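## Task

Scene 2: take the plate in bay 13 to bay 12, then the plate in bay 21 to bay 11. Every plate not on the list must also finish in its own bay. Each plate must lie flat between its bay's corner pieces with the cut corner at back left.

## Robot and tools

ROBOT. Two Doosan M1013 six-joint arms, left_arm and right_arm, each carrying a Robotiq 140 mm two-finger gripper. Root links in the scene frame: left_arm at (-0.034, +0.547, 0) m, yawed slightly (quat_wxyz +0.999, 0, 0, +0.044); right_arm at (-0.023, -0.457, 0) m, unrotated.

FRAME. One shared scene frame. Origin is on the table top midway between the arms. +x points out over the table, +z is up, and left_arm sits on the +y side. The arm names do not tell you which side of an image something is on.

DECK. A bay is named by two digits: row, then column. Row 1 is nearest the arms and row 4 is farthest. Column 1 is on the left as the arms face the deck, which is the +y side, and column 4 is on the right. Column 4 bay floors are raised above the others. All ware starts with its cut corner at back left.

In scene 1 the sealed 96-well plates are in bays 11, 12, 13, 31, 32, 41 and 43, and the rest are empty. The next scene's task text comes back from finished_scene. Plate positions are known only from camera images.

execute_actions. Argument actions is a list holding zero or one item.
- Empty list: sends nothing and returns the current state.
- Wait: {"steps": n} with n from 1 to 300. Returns when n control steps (1/30 s each) have passed since the previous result.
- Motion: {"rows": [...], "steps": n} with n up to 15 (default 15). There are 1 to 15 rows, each applied for one step. If there are fewer rows than steps, the last row is repeated.
- Optional pictures (boolean) turns camera images on or off for that result.

ROW LAYOUT. Each row is one flat list of 18 numbers covering both arms, even if only one arm moves. The first 9 are left_arm, the next 9 are right_arm. Each arm's 9 are:
- Six absolute joint target angles in radians, in the same order as the Joint positions line: waist, shoulder, elbow, forearm roll, wrist pitch, wrist roll. Stated ranges: waist, shoulder, forearm roll, wrist pitch and wrist roll are ±6.283; elbow is ±2.792.
- Gripper position in [-1, 1], absolute. +1 is fully open (140 mm). The pads touch near -0.8. -1 closes until blocked.
- force_limit in [-1, 1]. Roughly 14 N at -1, 60 N at 0, 107 N at +1.
- speed in [-1, 1]. Roughly 30, 140 and 250 mm/s at -1, 0 and +1.

Gripper numbers are commands, so a 0 there is a real command. To leave a gripper alone, repeat its previous three values.

JOINT LIMITS. A target more than 0.010 rad beyond a stated range end is refused if it is also farther out than the current angle. A refused call sends nothing. A real limit may sit up to 0.010 rad either side of the stated one. Targets past it are clipped, and the result may say "joint sent to its limit".

SPEED. Joint speed caps: waist and shoulder 2.09 rad/s, elbow 3.14, wrist joints 3.93. Each arm needs 0.3 s to accelerate, and its joints are timed to arrive together. Each step, a target is held within a fixed lead of the measured angle: 0.456 rad for waist and shoulder, 0.683 for elbow, 0.854 for the wrist joints. All of an arm's targets are also pulled back if the gripper would move more than 70 mm. Arms keep heading to the last row sent until motion settles or a step is HELD.

GRIPPING. Close with position -1, then confirm object_status is 2. Status codes: 0 moving, 1 blocked while opening, 2 blocked while closing (holding), 3 reached the target or pads met. To squeeze harder while holding, raise force_limit and change position slightly, for example from -1 to -0.98. position_measured is in counts, from 3 (open) to 230 (pads touching), and is not linear. Fingertips reach about 33 mm past end_effector_position when closed and 9 mm when open. They also move roughly 24 mm farther out while closing, so leave that clearance above surfaces.

RESULT LINES.
- State line: each arm's end_effector_position (m) and end_effector_quat_wxyz, plus linear and angular velocities. The printed position can be off, more so at long reach. The gripper's +z is the finger direction and y is the closing direction.
- Joint positions, velocities and torques: one block per arm, in the same joint order. Torques carry offsets and noise.
- HELD: marks steps whose row was partly or wholly not sent.
- "joint command not followed": the clearance check altered the joint targets.
- MOTOR HOT: a motor is near its heat limit. An OVER-TEMPERATURE FAULT brakes that arm.

FAULTS. An arm halts for 10 s and drops the rest of the call if a joint's contact torque reaches its load limit or an outside force reaches 144 N. Load limits in N m: waist 302, shoulder 302, elbow 142, each wrist joint 40. Held weight counts toward these.

CAMERAS. cam_head_left, cam_head_right, cam_left_wrist and cam_right_wrist, each 896x504 pixels. Calibration (K, distortion D, T_world_to_cam) is supplied with the task but may be slightly off. Wrist camera poses follow the joint readings.

OTHER TOOLS.
- zoom_image: camera plus region [x0, y0, x1, y1] in pixels from the top-left corner, at most 504x504. Returns a sharper crop of that camera's latest image.
- read_manual: returns only licence texts.
- finished_scene: scene (1 or 2) ends that scene for good and reports success. Replying without any tool call ends everything.

CAUTIONS. Never drop ware or push anything off the table. Avoid slamming into things, shoving hard, and letting the arms collide or press on each other. Something may briefly tug on a held plate or nudge loose items. At the end, release every plate, check it sits flat and correctly turned, and move the grippers away.

Each tool is called after "Call:" as name(argument=value, ...) on one line, values as JSON.

## Session

Call:
execute_actions(actions=[])

Scene clock: 0.00 s of 9600.00 s.
left_arm: end_effector_position=(+0.6139, +0.6044, +0.3229) position_measured=3 object_status=3 end_effector_quat_wxyz=(-0.001, +0.999, +0.044, +0.001) end_effector_velocity=(-0.000, -0.000, +0.000) end_effector_angular_velocity=(+0.000, -0.000, +0.000) | right_arm: end_effector_position=(+0.6276, -0.4568, +0.3213) position_measured=3 object_status=3 end_effector_quat_wxyz=(-0.001, +1.000, +0.001, -0.001) end_effector_velocity=(-0.000, +0.000, +0.000) end_effector_angular_velocity=(+0.000, +0.000, +0.000)
Joint positions: left_arm=[-0.054  0.163  1.603  0.002  1.374  1.516] | right_arm=[-0.053  0.165  1.604  0.001  1.374  1.516]
Joint velocities: left_arm=[-0.    -0.    -0.     0.     0.    -0.001] | right_arm=[ 0.    -0.     0.     0.     0.001  0.   ]
Joint torques (N m, as the joint torque sensors report them, + toward a larger angle): no reading

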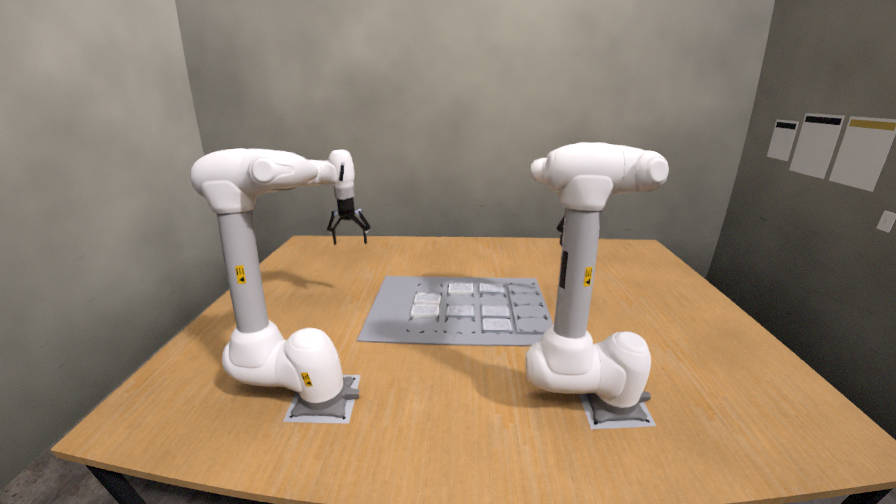

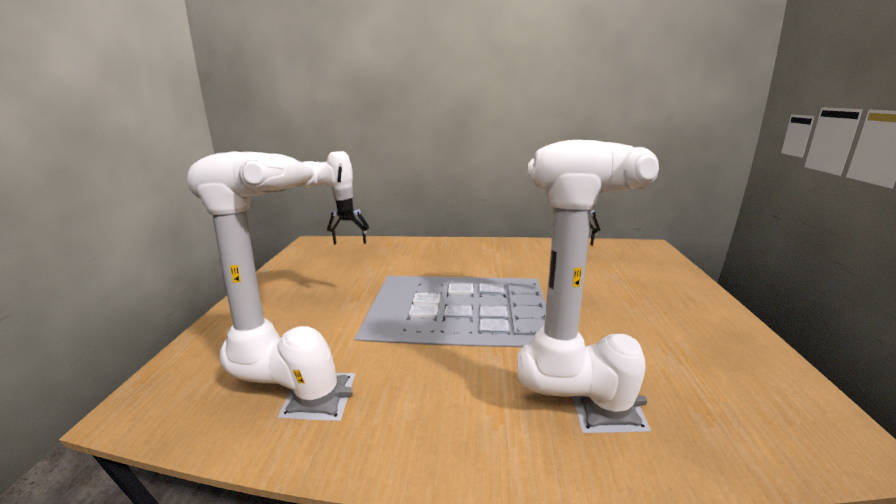

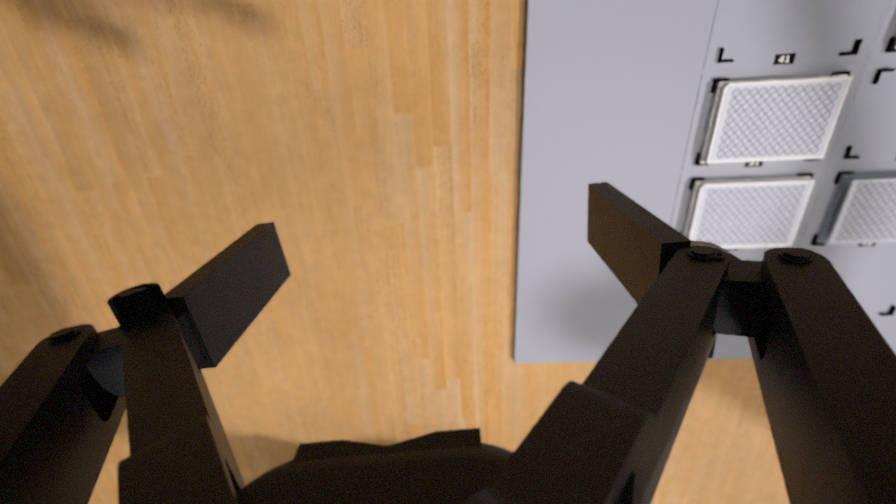

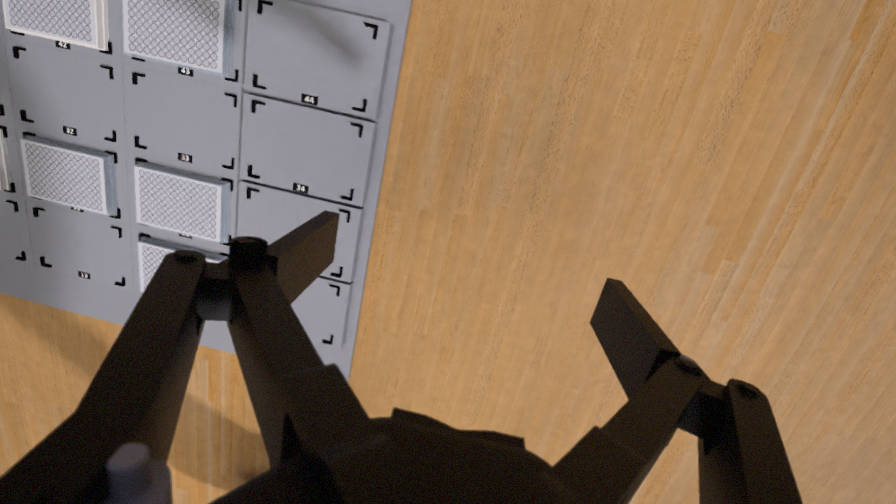

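Call:
execute_actions(actions=[{"rows":[[-0.054,0.163,1.603,0.002,1.374,1.516,1,0,0,0.6638,0.2107,2.0316,0,0.8993,2.2226,1,-0.3,-0.6]]}], pictures=false)

Call:
execute_actions(actions=[{"steps":24}], pictures=false)

Call:
execute_actions(actions=[{"rows":[[-0.054,0.163,1.603,0.002,1.374,1.516,1,0,0,0.6638,0.2562,2.0616,0,0.8238,2.2226,1,-0.3,-0.6]]}])

Scene clock: 4.03 s of 9600.00 s.
left_arm: end_effector_position=(+0.6139, +0.6044, +0.3233) position_measured=3 object_status=3 end_effector_quat_wxyz=(-0.001, +0.999, +0.044, +0.001) end_effector_velocity=(+0.000, -0.001, -0.000) end_effector_angular_velocity=(-0.000, +0.001, -0.002) | right_arm: end_effector_position=(+0.5899, -0.3119, +0.2133) position_measured=3 object_status=3 end_effector_quat_wxyz=(-0.000, +0.999, -0.032, -0.000) end_effector_velocity=(-0.138, +0.330, -0.191) end_effector_angular_velocity=(-0.002, +0.001, +0.015)
Joint positions: left_arm=[-0.054  0.163  1.603  0.002  1.374  1.516] | right_arm=[0.178 0.184 1.784 0.001 1.175 1.813]
Joint velocities: left_arm=[-0.002  0.001 -0.    -0.     0.001  0.   ] | right_arm=[ 0.557  0.035  0.328 -0.002 -0.362  0.543]
Joint torques (N m, as the joint torque sensors report them, + toward a larger angle): left_arm=[  0.06 -59.24 -42.14   3.92  -0.74  -0.48] | right_arm=[  1.53 -58.48 -39.25   4.07   0.07  -0.16]
Steps of this call (steps 1 to 90: nothing new was sent; then 0.53 s passed at rest; steps 91 to 105: all 15 steps of this action). Readings (joint positions | what the end effector reports):
91: left_arm=[-0.054 0.163 1.603 0.002 1.374 1.516] | right_arm=[-0.053 0.165 1.604 0.001 1.374 1.516] | left_arm position_measured=3 object_status=3 | right_arm position_measured=3 object_status=3
92: left_arm=[-0.054 0.163 1.603 0.002 1.374 1.516] | right_arm=[-0.049 0.166 1.608 0.001 1.369 1.523] | left_arm position_measured=3 object_status=3 | right_arm position_measured=3 object_status=3
94: left_arm=[-0.054 0.163 1.603 0.002 1.374 1.516] | right_arm=[-0.019 0.168 1.636 0.001 1.338 1.570] | left_arm position_measured=3 object_status=3 | right_arm position_measured=3 object_status=3
98: left_arm=[-0.054 0.163 1.603 0.002 1.374 1.516] | right_arm=[0.051 0.175 1.697 0.001 1.271 1.669] | left_arm position_measured=3 object_status=3 | right_arm position_measured=3 object_status=3
105: the state above

Scene clock: 4.83 s of 9600.00 s.
left_arm: end_effector_position=(+0.6139, +0.6044, +0.3233) position_measured=3 object_status=3 end_effector_quat_wxyz=(-0.001, +0.999, +0.044, +0.001) end_effector_velocity=(+0.000, -0.001, -0.000) end_effector_angular_velocity=(-0.000, -0.000, -0.001) | right_arm: end_effector_position=(+0.4125, -0.0873, +0.0834) position_measured=3 object_status=3 end_effector_quat_wxyz=(+0.000, +1.000, +0.004, -0.000) end_effector_velocity=(-0.166, +0.113, -0.084) end_effector_angular_velocity=(-0.002, +0.000, +0.059)
Joint positions: left_arm=[-0.054  0.163  1.603  0.002  1.374  1.516] | right_arm=[0.644 0.21  2.022 0.    0.91  2.206]
Joint velocities: left_arm=[-0.001  0.     0.    -0.    -0.     0.   ] | right_arm=[ 0.333  0.018  0.167 -0.001 -0.184  0.275]
Joint torques (N m, as the joint torque sensors report them, + toward a larger angle): left_arm=[  2.24 -63.11 -42.12   4.14  -0.36  -0.64] | right_arm=[ -8.5  -50.13 -38.81   3.49  -0.55  -0.42]
Steps of this call (steps 1 to 24: the robot went on to your last target). Readings (joint positions | what the end effector reports):
1: left_arm=[-0.054 0.163 1.603 0.002 1.374 1.516] | right_arm=[0.197 0.185 1.795 0.001 1.162 1.831] | left_arm position_measured=3 object_status=3 | right_arm position_measured=3 object_status=3
2: left_arm=[-0.054 0.163 1.603 0.002 1.374 1.516] | right_arm=[0.216 0.187 1.805 0.001 1.151 1.848] | left_arm position_measured=3 object_status=3 | right_arm position_measured=3 object_status=3
4: left_arm=[-0.054 0.163 1.603 0.002 1.374 1.516] | right_arm=[0.255 0.189 1.825 0.001 1.128 1.882] | left_arm position_measured=3 object_status=3 | right_arm position_measured=3 object_status=3
8: left_arm=[-0.054 0.163 1.603 0.002 1.374 1.516] | right_arm=[0.333 0.193 1.865 0.001 1.084 1.947] | left_arm position_measured=3 object_status=3 | right_arm position_measured=3 object_status=3
24: the state above

Scene clock: 5.33 s of 9600.00 s.
left_arm: end_effector_position=(+0.6139, +0.6044, +0.3233) position_measured=3 object_status=3 end_effector_quat_wxyz=(-0.001, +0.999, +0.044, +0.001) end_effector_velocity=(+0.000, +0.001, +0.000) end_effector_angular_velocity=(-0.000, -0.001, +0.002) | right_arm: end_effector_position=(+0.4027, -0.0807, +0.0401) position_measured=3 object_status=3 end_effector_quat_wxyz=(-0.000, +1.000, +0.006, +0.000) end_effector_velocity=(+0.000, +0.000, -0.001) end_effector_angular_velocity=(+0.002, -0.002, +0.000)
Joint positions: left_arm=[-0.054  0.163  1.603  0.002  1.374  1.516] | right_arm=[ 0.664  0.256  2.061 -0.     0.824  2.223]
Joint velocities: left_arm=[ 0.002 -0.    -0.    -0.    -0.     0.   ] | right_arm=[ 0.     0.001  0.001  0.    -0.005  0.   ]
Joint torques (N m, as the joint torque sensors report them, + toward a larger angle): left_arm=[  2.08 -63.6  -42.57   3.91  -0.53  -0.43] | right_arm=[  1.42 -53.71 -30.63   3.08   0.04  -0.22]
Steps of this call (steps 1 to 15: all 15 steps of this action). Readings (joint positions | what the end effector reports):
1: left_arm=[-0.054 0.163 1.603 0.002 1.374 1.516] | right_arm=[0.653 0.210 2.027 0.000 0.905 2.214] | left_arm position_measured=3 object_status=3 | right_arm position_measured=3 object_status=3
2: left_arm=[-0.054 0.163 1.603 0.002 1.374 1.516] | right_arm=[0.658 0.214 2.032 0.000 0.894 2.217] | left_arm position_measured=3 object_status=3 | right_arm position_measured=3 object_status=3
4: left_arm=[-0.054 0.163 1.603 0.002 1.374 1.516] | right_arm=[0.661 0.236 2.048 -0.000 0.857 2.220] | left_arm position_measured=3 object_status=3 | right_arm position_measured=3 object_status=3
8: left_arm=[-0.054 0.163 1.603 0.002 1.374 1.516] | right_arm=[0.663 0.254 2.060 -0.000 0.828 2.222] | left_arm position_measured=3 object_status=3 | right_arm position_measured=3 object_status=3
15: the state above
camera_calibration (this result's frames):
cam_left_wrist: T_world_to_cam=[[-0.0622983, -0.997244, -0.0403003, 0.652188], [-0.92088, 0.0418646, 0.387592, 0.40997], [-0.384836, 0.0612581, -0.92095, 0.665324], [0, 0, 0, 1]] pos_world=[0.674204, 0.59247, 0.480113]
cam_right_wrist: T_world_to_cam=[[0.212232, -0.974251, -0.0761153, -0.151711], [-0.919649, -0.225461, 0.321578, 0.359195], [-0.330458, 0.00175047, -0.943819, 0.370883], [0, 0, 0, 1]] pos_world=[0.485093, -0.0674689, 0.22299]

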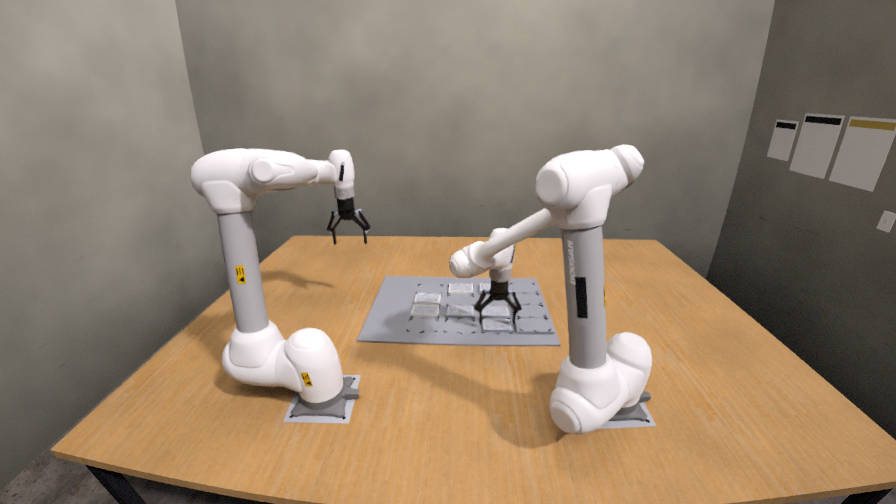

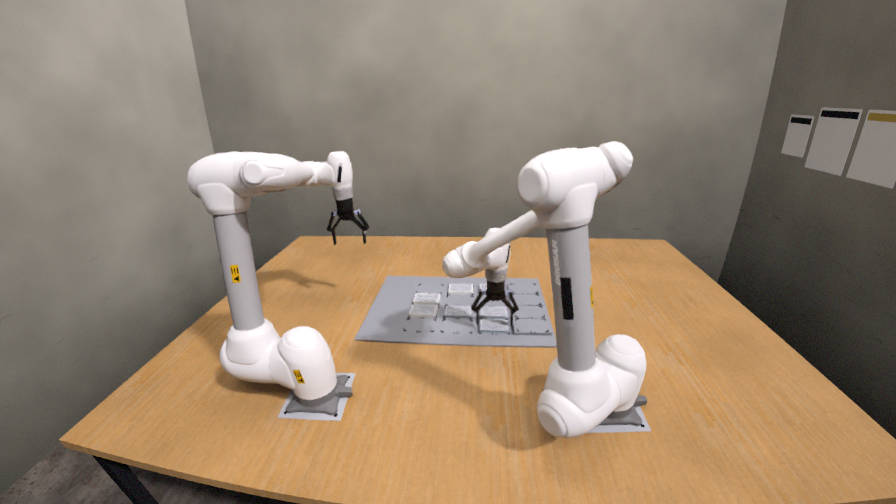

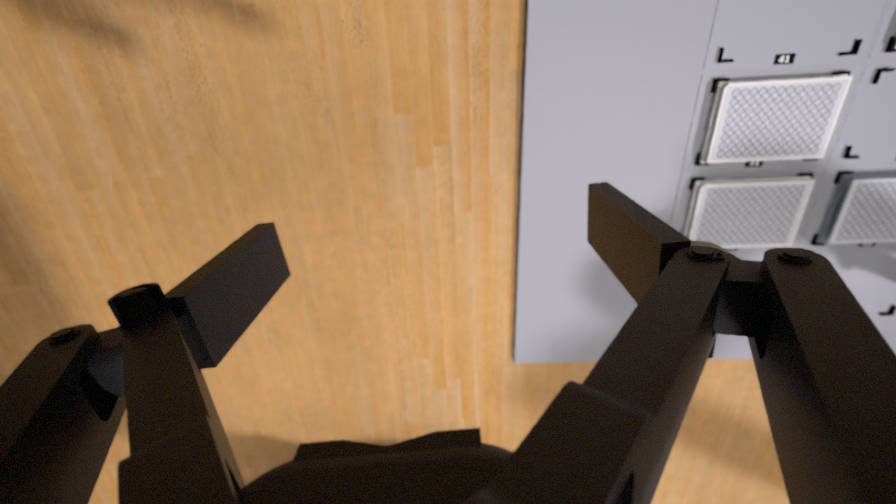

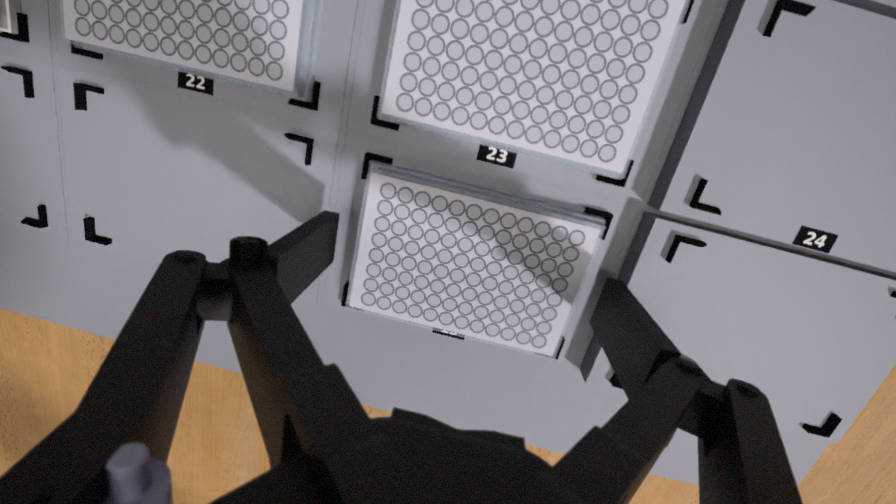

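Call:
execute_actions(actions=[{"rows":[[-0.054,0.163,1.603,0.002,1.374,1.516,1,0,0,0.6638,0.2713,2.07,0,0.8003,2.2226,1,-0.3,-0.6]],"steps":9}], pictures=false)

Call:
execute_actions(actions=[{"rows":[[-0.054,0.163,1.603,0.002,1.374,1.516,1,0,0,0.6638,0.2713,2.07,0,0.8003,2.2226,-1,-0.3,-0.7]]}])

Scene clock: 8.13 s of 9600.00 s.
left_arm: end_effector_position=(+0.6139, +0.6044, +0.3233) position_measured=3 object_status=3 end_effector_quat_wxyz=(-0.001, +0.999, +0.044, +0.001) end_effector_velocity=(-0.000, -0.000, -0.000) end_effector_angular_velocity=(+0.000, +0.001, +0.000) | right_arm: end_effector_position=(+0.4027, -0.0806, +0.0283) position_measured=3 object_status=3 end_effector_quat_wxyz=(-0.000, +1.000, +0.006, -0.000) end_effector_velocity=(-0.000, +0.001, -0.004) end_effector_angular_velocity=(+0.002, -0.002, +0.000)
Joint positions: left_arm=[-0.054  0.163  1.603  0.002  1.374  1.516] | right_arm=[0.664 0.271 2.07  0.    0.801 2.223]
Joint velocities: left_arm=[-0.     0.     0.     0.     0.    -0.001] | right_arm=[ 0.001  0.004  0.003  0.    -0.01   0.   ]
Joint torques (N m, as the joint torque sensors report them, + toward a larger angle): left_arm=[  2.56 -61.35 -43.38   4.16  -0.4   -0.9 ] | right_arm=[  3.09 -57.79 -30.86   3.13  -0.13  -0.23]
Steps of this call (steps 1 to 15: the robot went on to your last target; steps 16 to 75: nothing new was sent; steps 76 to 84: all 9 steps of this action). Readings (joint positions | what the end effector reports):
76: left_arm=[-0.054 0.163 1.603 0.002 1.374 1.516] | right_arm=[0.664 0.256 2.062 0.000 0.823 2.223] | left_arm position_measured=3 object_status=3 | right_arm position_measured=3 object_status=3
77: left_arm=[-0.054 0.163 1.603 0.002 1.374 1.516] | right_arm=[0.664 0.259 2.063 0.000 0.818 2.223] | left_arm position_measured=3 object_status=3 | right_arm position_measured=3 object_status=3
79: left_arm=[-0.054 0.163 1.603 0.002 1.374 1.516] | right_arm=[0.664 0.267 2.068 0.000 0.808 2.223] | left_arm position_measured=3 object_status=3 | right_arm position_measured=3 object_status=3
83: left_arm=[-0.054 0.163 1.603 0.002 1.374 1.516] | right_arm=[0.664 0.271 2.070 0.000 0.801 2.223] | left_arm position_measured=3 object_status=3 | right_arm position_measured=3 object_status=3
84: the state above

Scene clock: 8.63 s of 9600.00 s.
left_arm: end_effector_position=(+0.6139, +0.6044, +0.3233) position_measured=3 object_status=3 end_effector_quat_wxyz=(-0.001, +0.999, +0.044, +0.001) end_effector_velocity=(-0.000, +0.001, -0.000) end_effector_angular_velocity=(-0.000, +0.001, +0.001) | right_arm: end_effector_position=(+0.4027, -0.0807, +0.0280) position_measured=33 object_status=0 end_effector_quat_wxyz=(+0.000, +1.000, +0.006, +0.000) end_effector_velocity=(+0.000, -0.000, +0.000) end_effector_angular_velocity=(-0.000, -0.001, +0.001)
Joint positions: left_arm=[-0.054  0.163  1.603  0.002  1.374  1.516] | right_arm=[ 0.664  0.271  2.07  -0.     0.8    2.223]
Joint velocities: left_arm=[ 0.001  0.     0.    -0.     0.     0.   ] | right_arm=[-0.    -0.     0.    -0.001  0.     0.   ]
Joint torques (N m, as the joint torque sensors report them, + toward a larger angle): left_arm=[  0.9  -61.39 -42.18   4.31  -0.28  -0.49] | right_arm=[  4.99 -30.63 -18.31   3.94  -3.63  -0.38]
Steps of this call (steps 1 to 15: all 15 steps of this action). Readings (joint positions | what the end effector reports):
1: left_arm=[-0.054 0.163 1.603 0.002 1.374 1.516] | right_arm=[0.664 0.271 2.070 0.000 0.801 2.223] | left_arm position_measured=3 object_status=3 | right_arm position_measured=3 object_status=0
2: left_arm=[-0.054 0.163 1.603 0.002 1.374 1.516] | right_arm=[0.664 0.271 2.070 0.000 0.801 2.223] | left_arm position_measured=3 object_status=3 | right_arm position_measured=5 object_status=0
4: left_arm=[-0.054 0.163 1.603 0.002 1.374 1.516] | right_arm=[0.664 0.271 2.070 0.000 0.800 2.223] | left_arm position_measured=3 object_status=3 | right_arm position_measured=12 object_status=0
8: left_arm=[-0.054 0.163 1.603 0.002 1.374 1.516] | right_arm=[0.664 0.271 2.070 -0.000 0.800 2.223] | left_arm position_measured=3 object_status=3 | right_arm position_measured=25 object_status=0
15: the state above
camera_calibration (this result's frames):
cam_left_wrist: T_world_to_cam=[[-0.0623373, -0.997241, -0.0403002, 0.65221], [-0.920878, 0.0419007, 0.387592, 0.409947], [-0.384834, 0.061273, -0.92095, 0.665314], [0, 0, 0, 1]] pos_world=[0.674204, 0.592468, 0.480113]
cam_right_wrist: T_world_to_cam=[[0.212324, -0.974235, -0.0760566, -0.152652], [-0.919614, -0.225529, 0.321632, 0.363004], [-0.330498, 0.00165251, -0.943805, 0.359466], [0, 0, 0, 1]] pos_world=[0.485038, -0.0674451, 0.210902]

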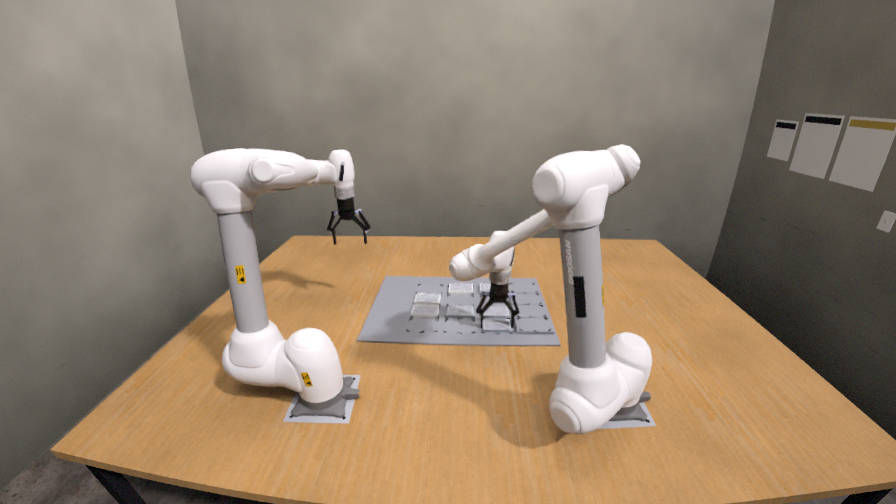

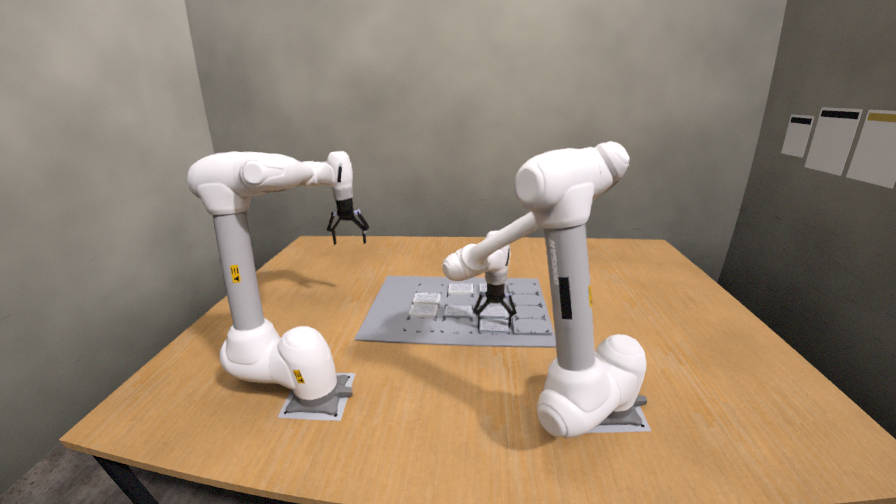

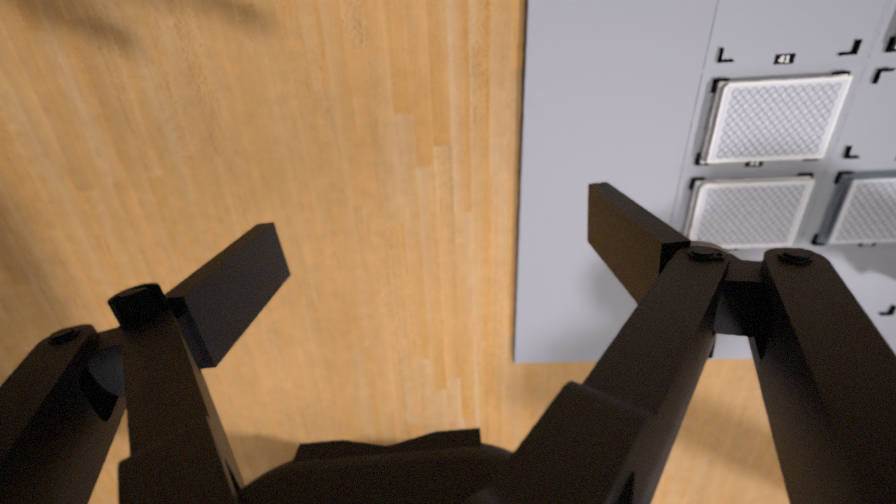

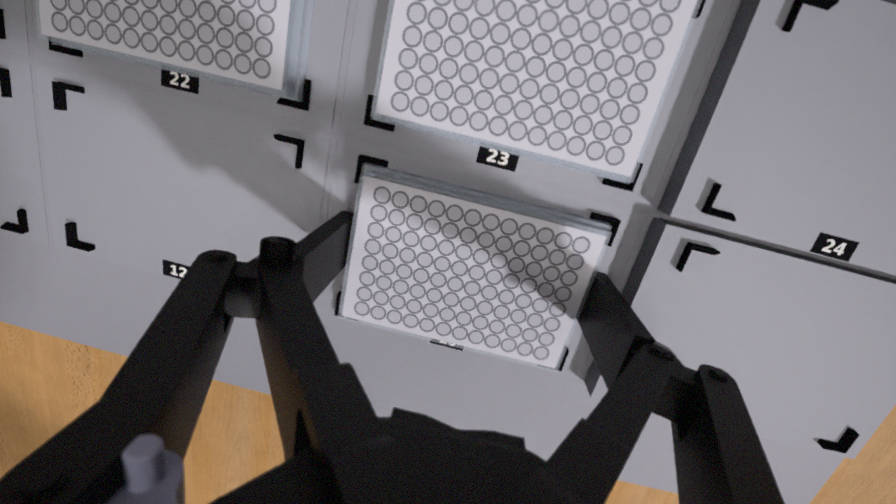

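Call:
execute_actions(actions=[{"rows":[[-0.054,0.163,1.603,0.002,1.374,1.516,1,0,0,0.6638,0.265,2.0665,0,0.8101,2.2226,-1,-0.3,-0.7],[-0.054,0.163,1.603,0.002,1.374,1.516,1,0,0,0.6638,0.265,2.0665,0,0.8101,2.2226,-1,-0.3,-0.7],[-0.054,0.163,1.603,0.002,1.374,1.516,1,0,0,0.6638,0.265,2.0665,0,0.8101,2.2226,-1,-0.3,-0.7],[-0.054,0.163,1.603,0.002,1.374,1.516,1,0,0,0.6638,0.2562,2.0616,0,0.8238,2.2226,-1,-0.3,-0.7],[-0.054,0.163,1.603,0.002,1.374,1.516,1,0,0,0.6638,0.2562,2.0616,0,0.8238,2.2226,-1,-0.3,-0.7],[-0.054,0.163,1.603,0.002,1.374,1.516,1,0,0,0.6638,0.2325,2.046,0,0.863,2.2226,-1,-0.3,-0.7],[-0.054,0.163,1.603,0.002,1.374,1.516,1,0,0,0.6638,0.2325,2.046,0,0.863,2.2226,-1,-0.3,-0.7],[-0.054,0.163,1.603,0.002,1.374,1.516,1,0,0,0.6638,0.2325,2.046,0,0.863,2.2226,-1,-0.3,-0.7],[-0.054,0.163,1.603,0.002,1.374,1.516,1,0,0,0.6638,0.2325,2.046,0,0.863,2.2226,-1,-0.3,-0.7],[-0.054,0.163,1.603,0.002,1.374,1.516,1,0,0,0.6638,0.2325,2.046,0,0.863,2.2226,-1,-0.3,-0.7],[-0.054,0.163,1.603,0.002,1.374,1.516,1,0,0,0.8537,0.3938,1.8141,0,0.9337,2.4125,-1,-0.3,-0.7]]}], pictures=false)

Call:
execute_actions(actions=[{"steps":11}], pictures=false)

Call:
execute_actions(actions=[{"rows":[[-0.054,0.163,1.603,0.002,1.374,1.516,1,0,0,0.8537,0.4141,1.8278,0,0.8997,2.4125,-1,-0.3,-0.7]],"steps":12}])

Scene clock: 18.93 s of 9600.00 s.
left_arm: end_effector_position=(+0.6139, +0.6044, +0.3233) position_measured=3 object_status=3 end_effector_quat_wxyz=(-0.001, +0.999, +0.044, +0.001) end_effector_velocity=(+0.000, -0.001, -0.000) end_effector_angular_velocity=(-0.000, +0.000, -0.001) | right_arm: end_effector_position=(+0.4088, -0.0352, +0.0606) position_measured=36 object_status=2 end_effector_quat_wxyz=(-0.001, +1.000, +0.006, +0.001) end_effector_velocity=(+0.021, +0.445, -0.012) end_effector_angular_velocity=(-0.024, +0.029, +0.007)
Joint positions: left_arm=[-0.054  0.163  1.603  0.002  1.374  1.516] | right_arm=[0.717 0.279 1.981 0.    0.88  2.276]
Joint velocities: left_arm=[-0.001  0.    -0.    -0.     0.     0.001] | right_arm=[ 0.534  0.473 -0.634 -0.     0.198  0.527]
Joint torques (N m, as the joint torque sensors report them, + toward a larger angle): left_arm=[ -0.27 -61.88 -42.67   3.94  -0.27  -0.44] | right_arm=[  1.61 -66.1  -30.33   2.88   0.48  -0.06]
Steps of this call (steps 1 to 15: the robot went on to your last target; steps 16 to 90: nothing new was sent; then 6.80 s passed at rest; steps 91 to 105: all 15 steps of this action). Readings (joint positions | what the end effector reports):
91: left_arm=[-0.054 0.163 1.603 0.002 1.374 1.516] | right_arm=[0.664 0.271 2.070 0.000 0.800 2.223] | left_arm position_measured=3 object_status=3 | right_arm position_measured=33 object_status=2
92: left_arm=[-0.054 0.163 1.603 0.002 1.374 1.516] | right_arm=[0.664 0.270 2.069 0.000 0.803 2.223] | left_arm position_measured=3 object_status=3 | right_arm position_measured=33 object_status=2
94: left_arm=[-0.054 0.163 1.603 0.002 1.374 1.516] | right_arm=[0.664 0.267 2.068 0.000 0.807 2.223] | left_arm position_measured=3 object_status=3 | right_arm position_measured=36 object_status=0
98: left_arm=[-0.054 0.163 1.603 0.002 1.374 1.516] | right_arm=[0.664 0.248 2.056 0.000 0.838 2.223] | left_arm position_measured=3 object_status=3 | right_arm position_measured=36 object_status=0
105: the state above

Scene clock: 19.30 s of 9600.00 s.
left_arm: end_effector_position=(+0.6139, +0.6044, +0.3233) position_measured=3 object_status=3 end_effector_quat_wxyz=(-0.001, +0.999, +0.044, +0.001) end_effector_velocity=(+0.000, -0.001, +0.000) end_effector_angular_velocity=(-0.000, -0.001, -0.000) | right_arm: end_effector_position=(+0.4031, +0.0808, +0.0600) position_measured=36 object_status=2 end_effector_quat_wxyz=(+0.000, +1.000, +0.006, -0.000) end_effector_velocity=(-0.005, +0.034, +0.001) end_effector_angular_velocity=(+0.001, -0.002, -0.002)
Joint positions: left_arm=[-0.054  0.163  1.603  0.002  1.374  1.516] | right_arm=[ 0.851  0.391  1.818 -0.     0.933  2.41 ]
Joint velocities: left_arm=[-0.001 -0.001 -0.    -0.    -0.001 -0.   ] | right_arm=[ 0.037  0.03  -0.047 -0.001  0.016  0.04 ]
Joint torques (N m, as the joint torque sensors report them, + toward a larger angle): left_arm=[ -0.24 -59.71 -42.74   3.8   -0.59  -0.87] | right_arm=[ -0.52 -75.55 -32.07   3.18   0.48  -0.47]
Steps of this call (steps 1 to 11: the robot went on to your last target). Readings (joint positions | what the end effector reports):
1: left_arm=[-0.054 0.163 1.603 0.002 1.374 1.516] | right_arm=[0.734 0.294 1.960 0.000 0.887 2.294] | left_arm position_measured=3 object_status=3 | right_arm position_measured=36 object_status=2
2: left_arm=[-0.054 0.163 1.603 0.002 1.374 1.516] | right_arm=[0.751 0.308 1.939 0.000 0.893 2.310] | left_arm position_measured=3 object_status=3 | right_arm position_measured=36 object_status=2
4: left_arm=[-0.054 0.163 1.603 0.002 1.374 1.516] | right_arm=[0.784 0.335 1.900 0.000 0.906 2.343] | left_arm position_measured=3 object_status=3 | right_arm position_measured=36 object_status=2
8: left_arm=[-0.054 0.163 1.603 0.002 1.374 1.516] | right_arm=[0.839 0.382 1.832 0.000 0.928 2.398] | left_arm position_measured=3 object_status=3 | right_arm position_measured=36 object_status=2
11: the state above

Scene clock: 19.70 s of 9600.00 s.
left_arm: end_effector_position=(+0.6139, +0.6044, +0.3233) position_measured=3 object_status=3 end_effector_quat_wxyz=(-0.001, +0.999, +0.044, +0.001) end_effector_velocity=(-0.000, -0.001, +0.000) end_effector_angular_velocity=(-0.000, +0.001, -0.000) | right_arm: end_effector_position=(+0.4028, +0.0833, +0.0402) position_measured=36 object_status=2 end_effector_quat_wxyz=(-0.000, +1.000, +0.006, +0.000) end_effector_velocity=(-0.000, +0.000, -0.002) end_effector_angular_velocity=(+0.001, +0.000, -0.000)
Joint positions: left_arm=[-0.054  0.163  1.603  0.002  1.374  1.516] | right_arm=[ 0.854  0.414  1.828 -0.     0.9    2.412]
Joint velocities: left_arm=[-0.001 -0.    -0.    -0.     0.001 -0.   ] | right_arm=[ 0.     0.002  0.001  0.001 -0.004  0.   ]
Joint torques (N m, as the joint torque sensors report them, + toward a larger angle): left_arm=[  1.45 -64.19 -41.97   4.18  -0.3   -0.68] | right_arm=[  2.68 -71.21 -34.29   3.34  -0.34  -0.3 ]
Steps of this call (steps 1 to 12: all 12 steps of this action). Readings (joint positions | what the end effector reports):
1: left_arm=[-0.054 0.163 1.603 0.002 1.374 1.516] | right_arm=[0.852 0.393 1.817 -0.000 0.933 2.411] | left_arm position_measured=3 object_status=3 | right_arm position_measured=36 object_status=2
2: left_arm=[-0.054 0.163 1.603 0.002 1.374 1.516] | right_arm=[0.852 0.396 1.818 -0.000 0.927 2.411] | left_arm position_measured=3 object_status=3 | right_arm position_measured=36 object_status=2
4: left_arm=[-0.054 0.163 1.603 0.002 1.374 1.516] | right_arm=[0.853 0.407 1.824 -0.000 0.911 2.412] | left_arm position_measured=3 object_status=3 | right_arm position_measured=36 object_status=2
8: left_arm=[-0.054 0.163 1.603 0.002 1.374 1.516] | right_arm=[0.854 0.413 1.827 -0.000 0.901 2.412] | left_arm position_measured=3 object_status=3 | right_arm position_measured=36 object_status=2
12: the state above
camera_calibration (this result's frames):
cam_left_wrist: T_world_to_cam=[[-0.0623372, -0.997241, -0.0403002, 0.65221], [-0.920878, 0.0419006, 0.387591, 0.409947], [-0.384834, 0.0612729, -0.92095, 0.665314], [0, 0, 0, 1]] pos_world=[0.674204, 0.592468, 0.480113]
cam_right_wrist: T_world_to_cam=[[0.212238, -0.974249, -0.0761202, 0.00803313], [-0.919648, -0.225469, 0.321576, 0.396217], [-0.330458, 0.00175294, -0.943819, 0.370743], [0, 0, 0, 1]] pos_world=[0.48519, 0.0965111, 0.223112]

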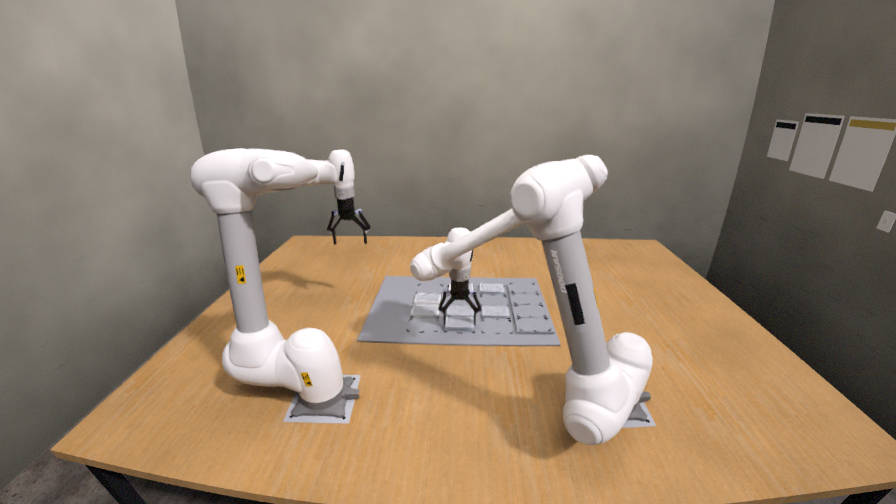

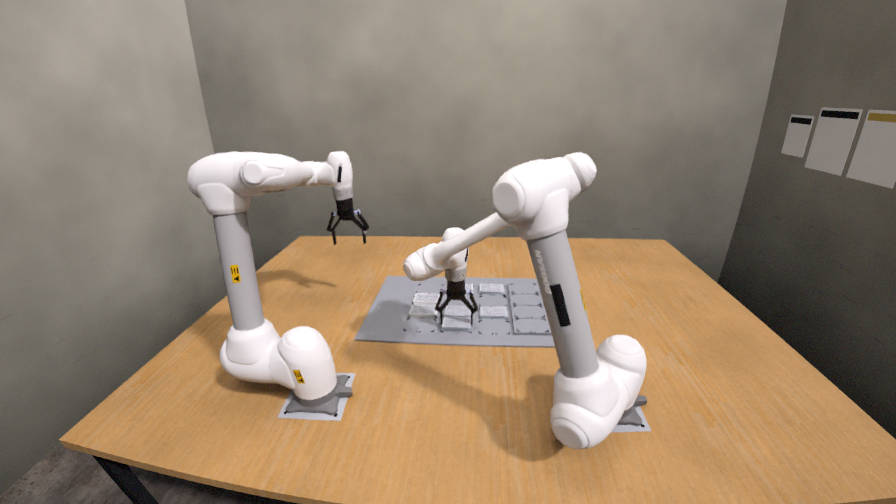

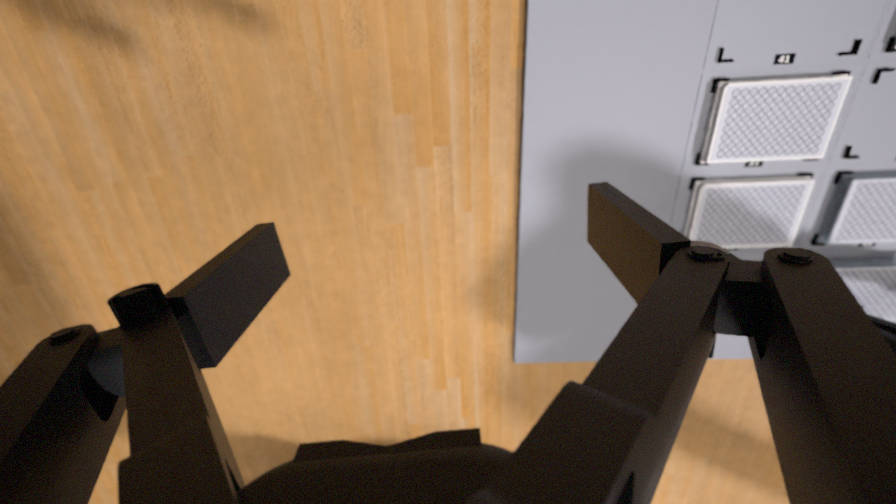

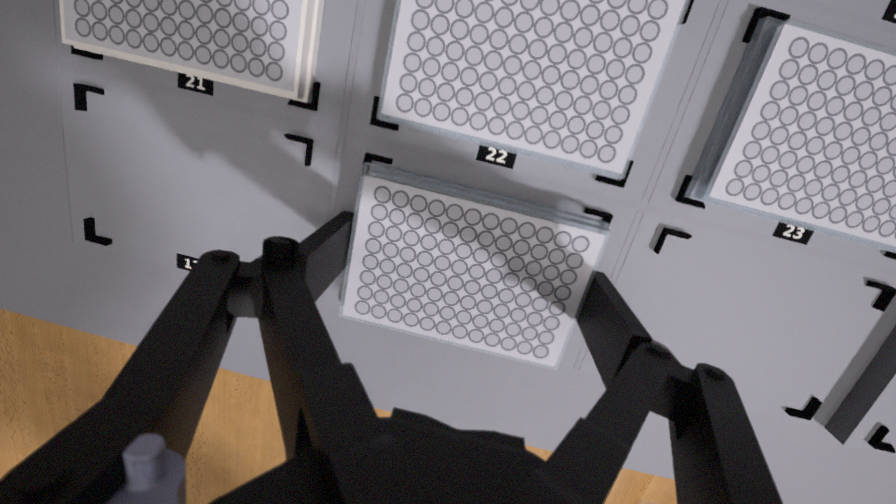

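Call:
execute_actions(actions=[{"rows":[[-0.054,0.163,1.603,0.002,1.374,1.516,1,0,0,0.8537,0.4188,1.8307,0,0.8921,2.4125,-1,-0.3,-0.7],[-0.054,0.163,1.603,0.002,1.374,1.516,1,0,0,0.8537,0.4188,1.8307,0,0.8921,2.4125,-1,-0.3,-0.7],[-0.054,0.163,1.603,0.002,1.374,1.516,1,0,0,0.8537,0.4188,1.8307,0,0.8921,2.4125,-1,-0.3,-0.7],[-0.054,0.163,1.603,0.002,1.374,1.516,1,0,0,0.8537,0.4212,1.8322,0,0.8882,2.4125,-1,-0.3,-0.7],[-0.054,0.163,1.603,0.002,1.374,1.516,1,0,0,0.8537,0.4212,1.8322,0,0.8882,2.4125,-1,-0.3,-0.7],[-0.054,0.163,1.603,0.002,1.374,1.516,1,0,0,0.8537,0.4235,1.8336,0,0.8845,2.4125,-1,-0.3,-0.7]],"steps":12}])

Call:
zoom_image(camera="cam_right_wrist", region=[320, 140, 640, 380])

Scene clock: 24.77 s of 9600.00 s.
left_arm: end_effector_position=(+0.6139, +0.6044, +0.3233) position_measured=3 object_status=3 end_effector_quat_wxyz=(-0.001, +0.999, +0.044, +0.001) end_effector_velocity=(+0.000, -0.001, +0.001) end_effector_angular_velocity=(+0.000, -0.001, -0.001) | right_arm: end_effector_position=(+0.4028, +0.0833, +0.0312) position_measured=36 object_status=2 end_effector_quat_wxyz=(-0.000, +1.000, +0.006, -0.000) end_effector_velocity=(-0.000, -0.001, -0.003) end_effector_angular_velocity=(-0.001, +0.001, -0.000)
Joint positions: left_arm=[-0.054  0.163  1.603  0.002  1.374  1.516] | right_arm=[0.854 0.423 1.833 0.    0.885 2.413]
Joint velocities: left_arm=[-0.001 -0.001 -0.     0.    -0.    -0.   ] | right_arm=[-0.     0.003  0.002 -0.    -0.004 -0.   ]
Joint torques (N m, as the joint torque sensors report them, + toward a larger angle): left_arm=[  2.03 -61.17 -42.06   3.99  -0.42  -0.56] | right_arm=[  2.45 -75.66 -32.65   3.4   -0.4   -0.26]
Steps of this call (steps 1 to 15: the robot went on to your last target; steps 16 to 90: nothing new was sent; then 1.67 s passed at rest; steps 91 to 102: all 12 steps of this action). Readings (joint positions | what the end effector reports):
91: left_arm=[-0.054 0.163 1.603 0.002 1.374 1.516] | right_arm=[0.854 0.414 1.828 0.000 0.899 2.413] | left_arm position_measured=3 object_status=3 | right_arm position_measured=36 object_status=2
92: left_arm=[-0.054 0.163 1.603 0.002 1.374 1.516] | right_arm=[0.854 0.415 1.829 0.000 0.897 2.413] | left_arm position_measured=3 object_status=3 | right_arm position_measured=36 object_status=2
94: left_arm=[-0.054 0.163 1.603 0.002 1.374 1.516] | right_arm=[0.854 0.418 1.830 0.000 0.894 2.413] | left_arm position_measured=3 object_status=3 | right_arm position_measured=36 object_status=2
98: left_arm=[-0.054 0.163 1.603 0.002 1.374 1.516] | right_arm=[0.854 0.422 1.833 0.000 0.887 2.413] | left_arm position_measured=3 object_status=3 | right_arm position_measured=36 object_status=2
102: the state above
camera_calibration (this result's frames):
cam_left_wrist: T_world_to_cam=[[-0.0623373, -0.997241, -0.0403002, 0.65221], [-0.920878, 0.0419007, 0.387591, 0.409947], [-0.384834, 0.061273, -0.92095, 0.665314], [0, 0, 0, 1]] pos_world=[0.674204, 0.592468, 0.480113]
cam_right_wrist: T_world_to_cam=[[0.212211, -0.974253, -0.0761412, 0.00740152], [-0.919619, -0.225451, 0.321673, 0.399013], [-0.330557, 0.00175815, -0.943784, 0.362333], [0, 0, 0, 1]] pos_world=[0.485141, 0.0965316, 0.214176]

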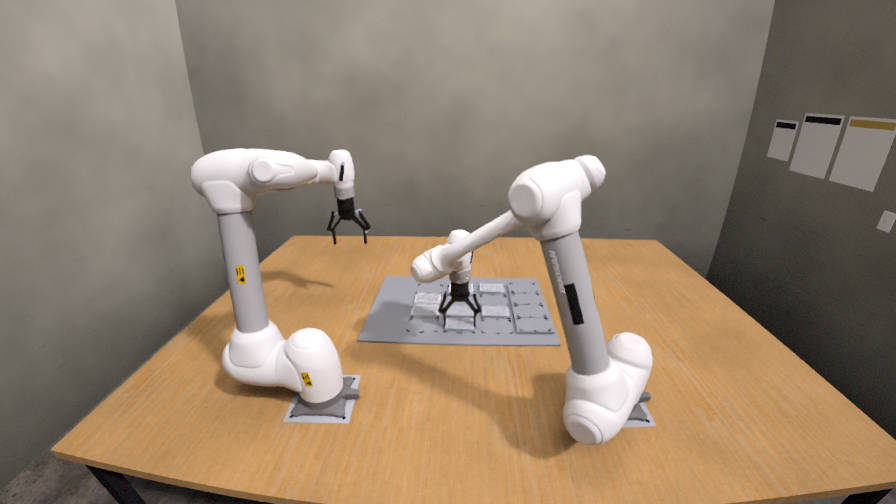

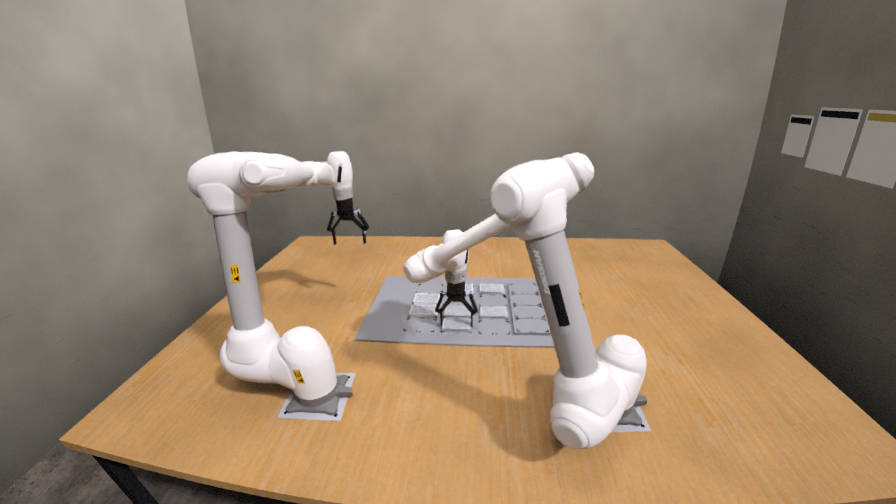

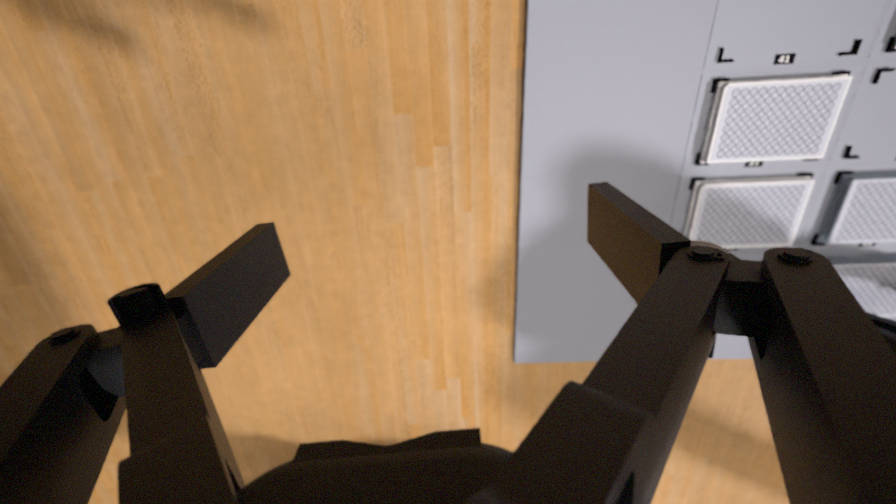

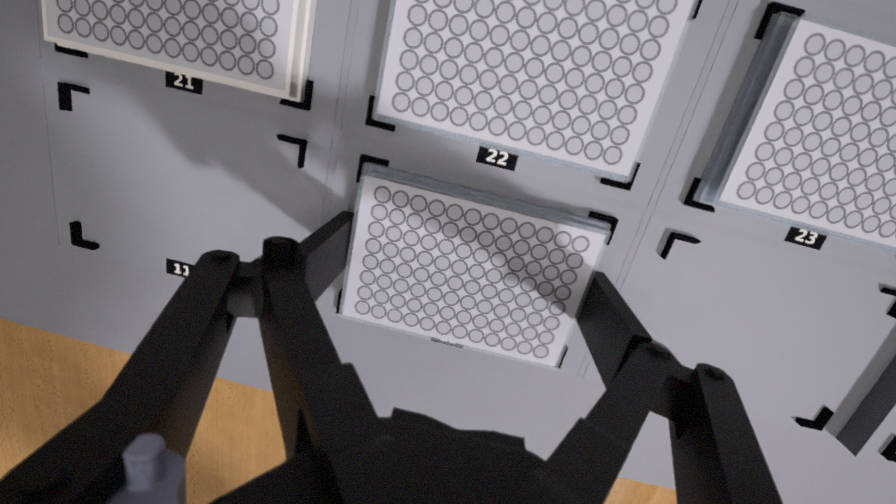

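Region (320, 140, 640, 380) of cam_right_wrist's 896x504 image, scaled by 1.575, with more detail than that image has; it fills the top 378 rows of this view, and the rest is white.

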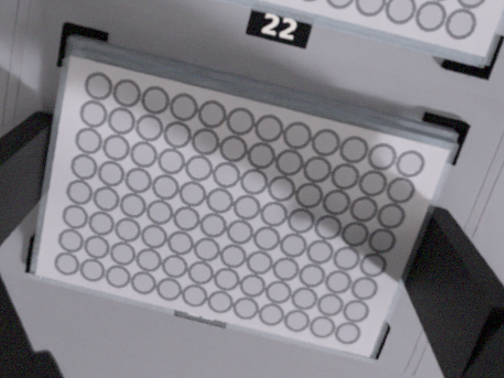

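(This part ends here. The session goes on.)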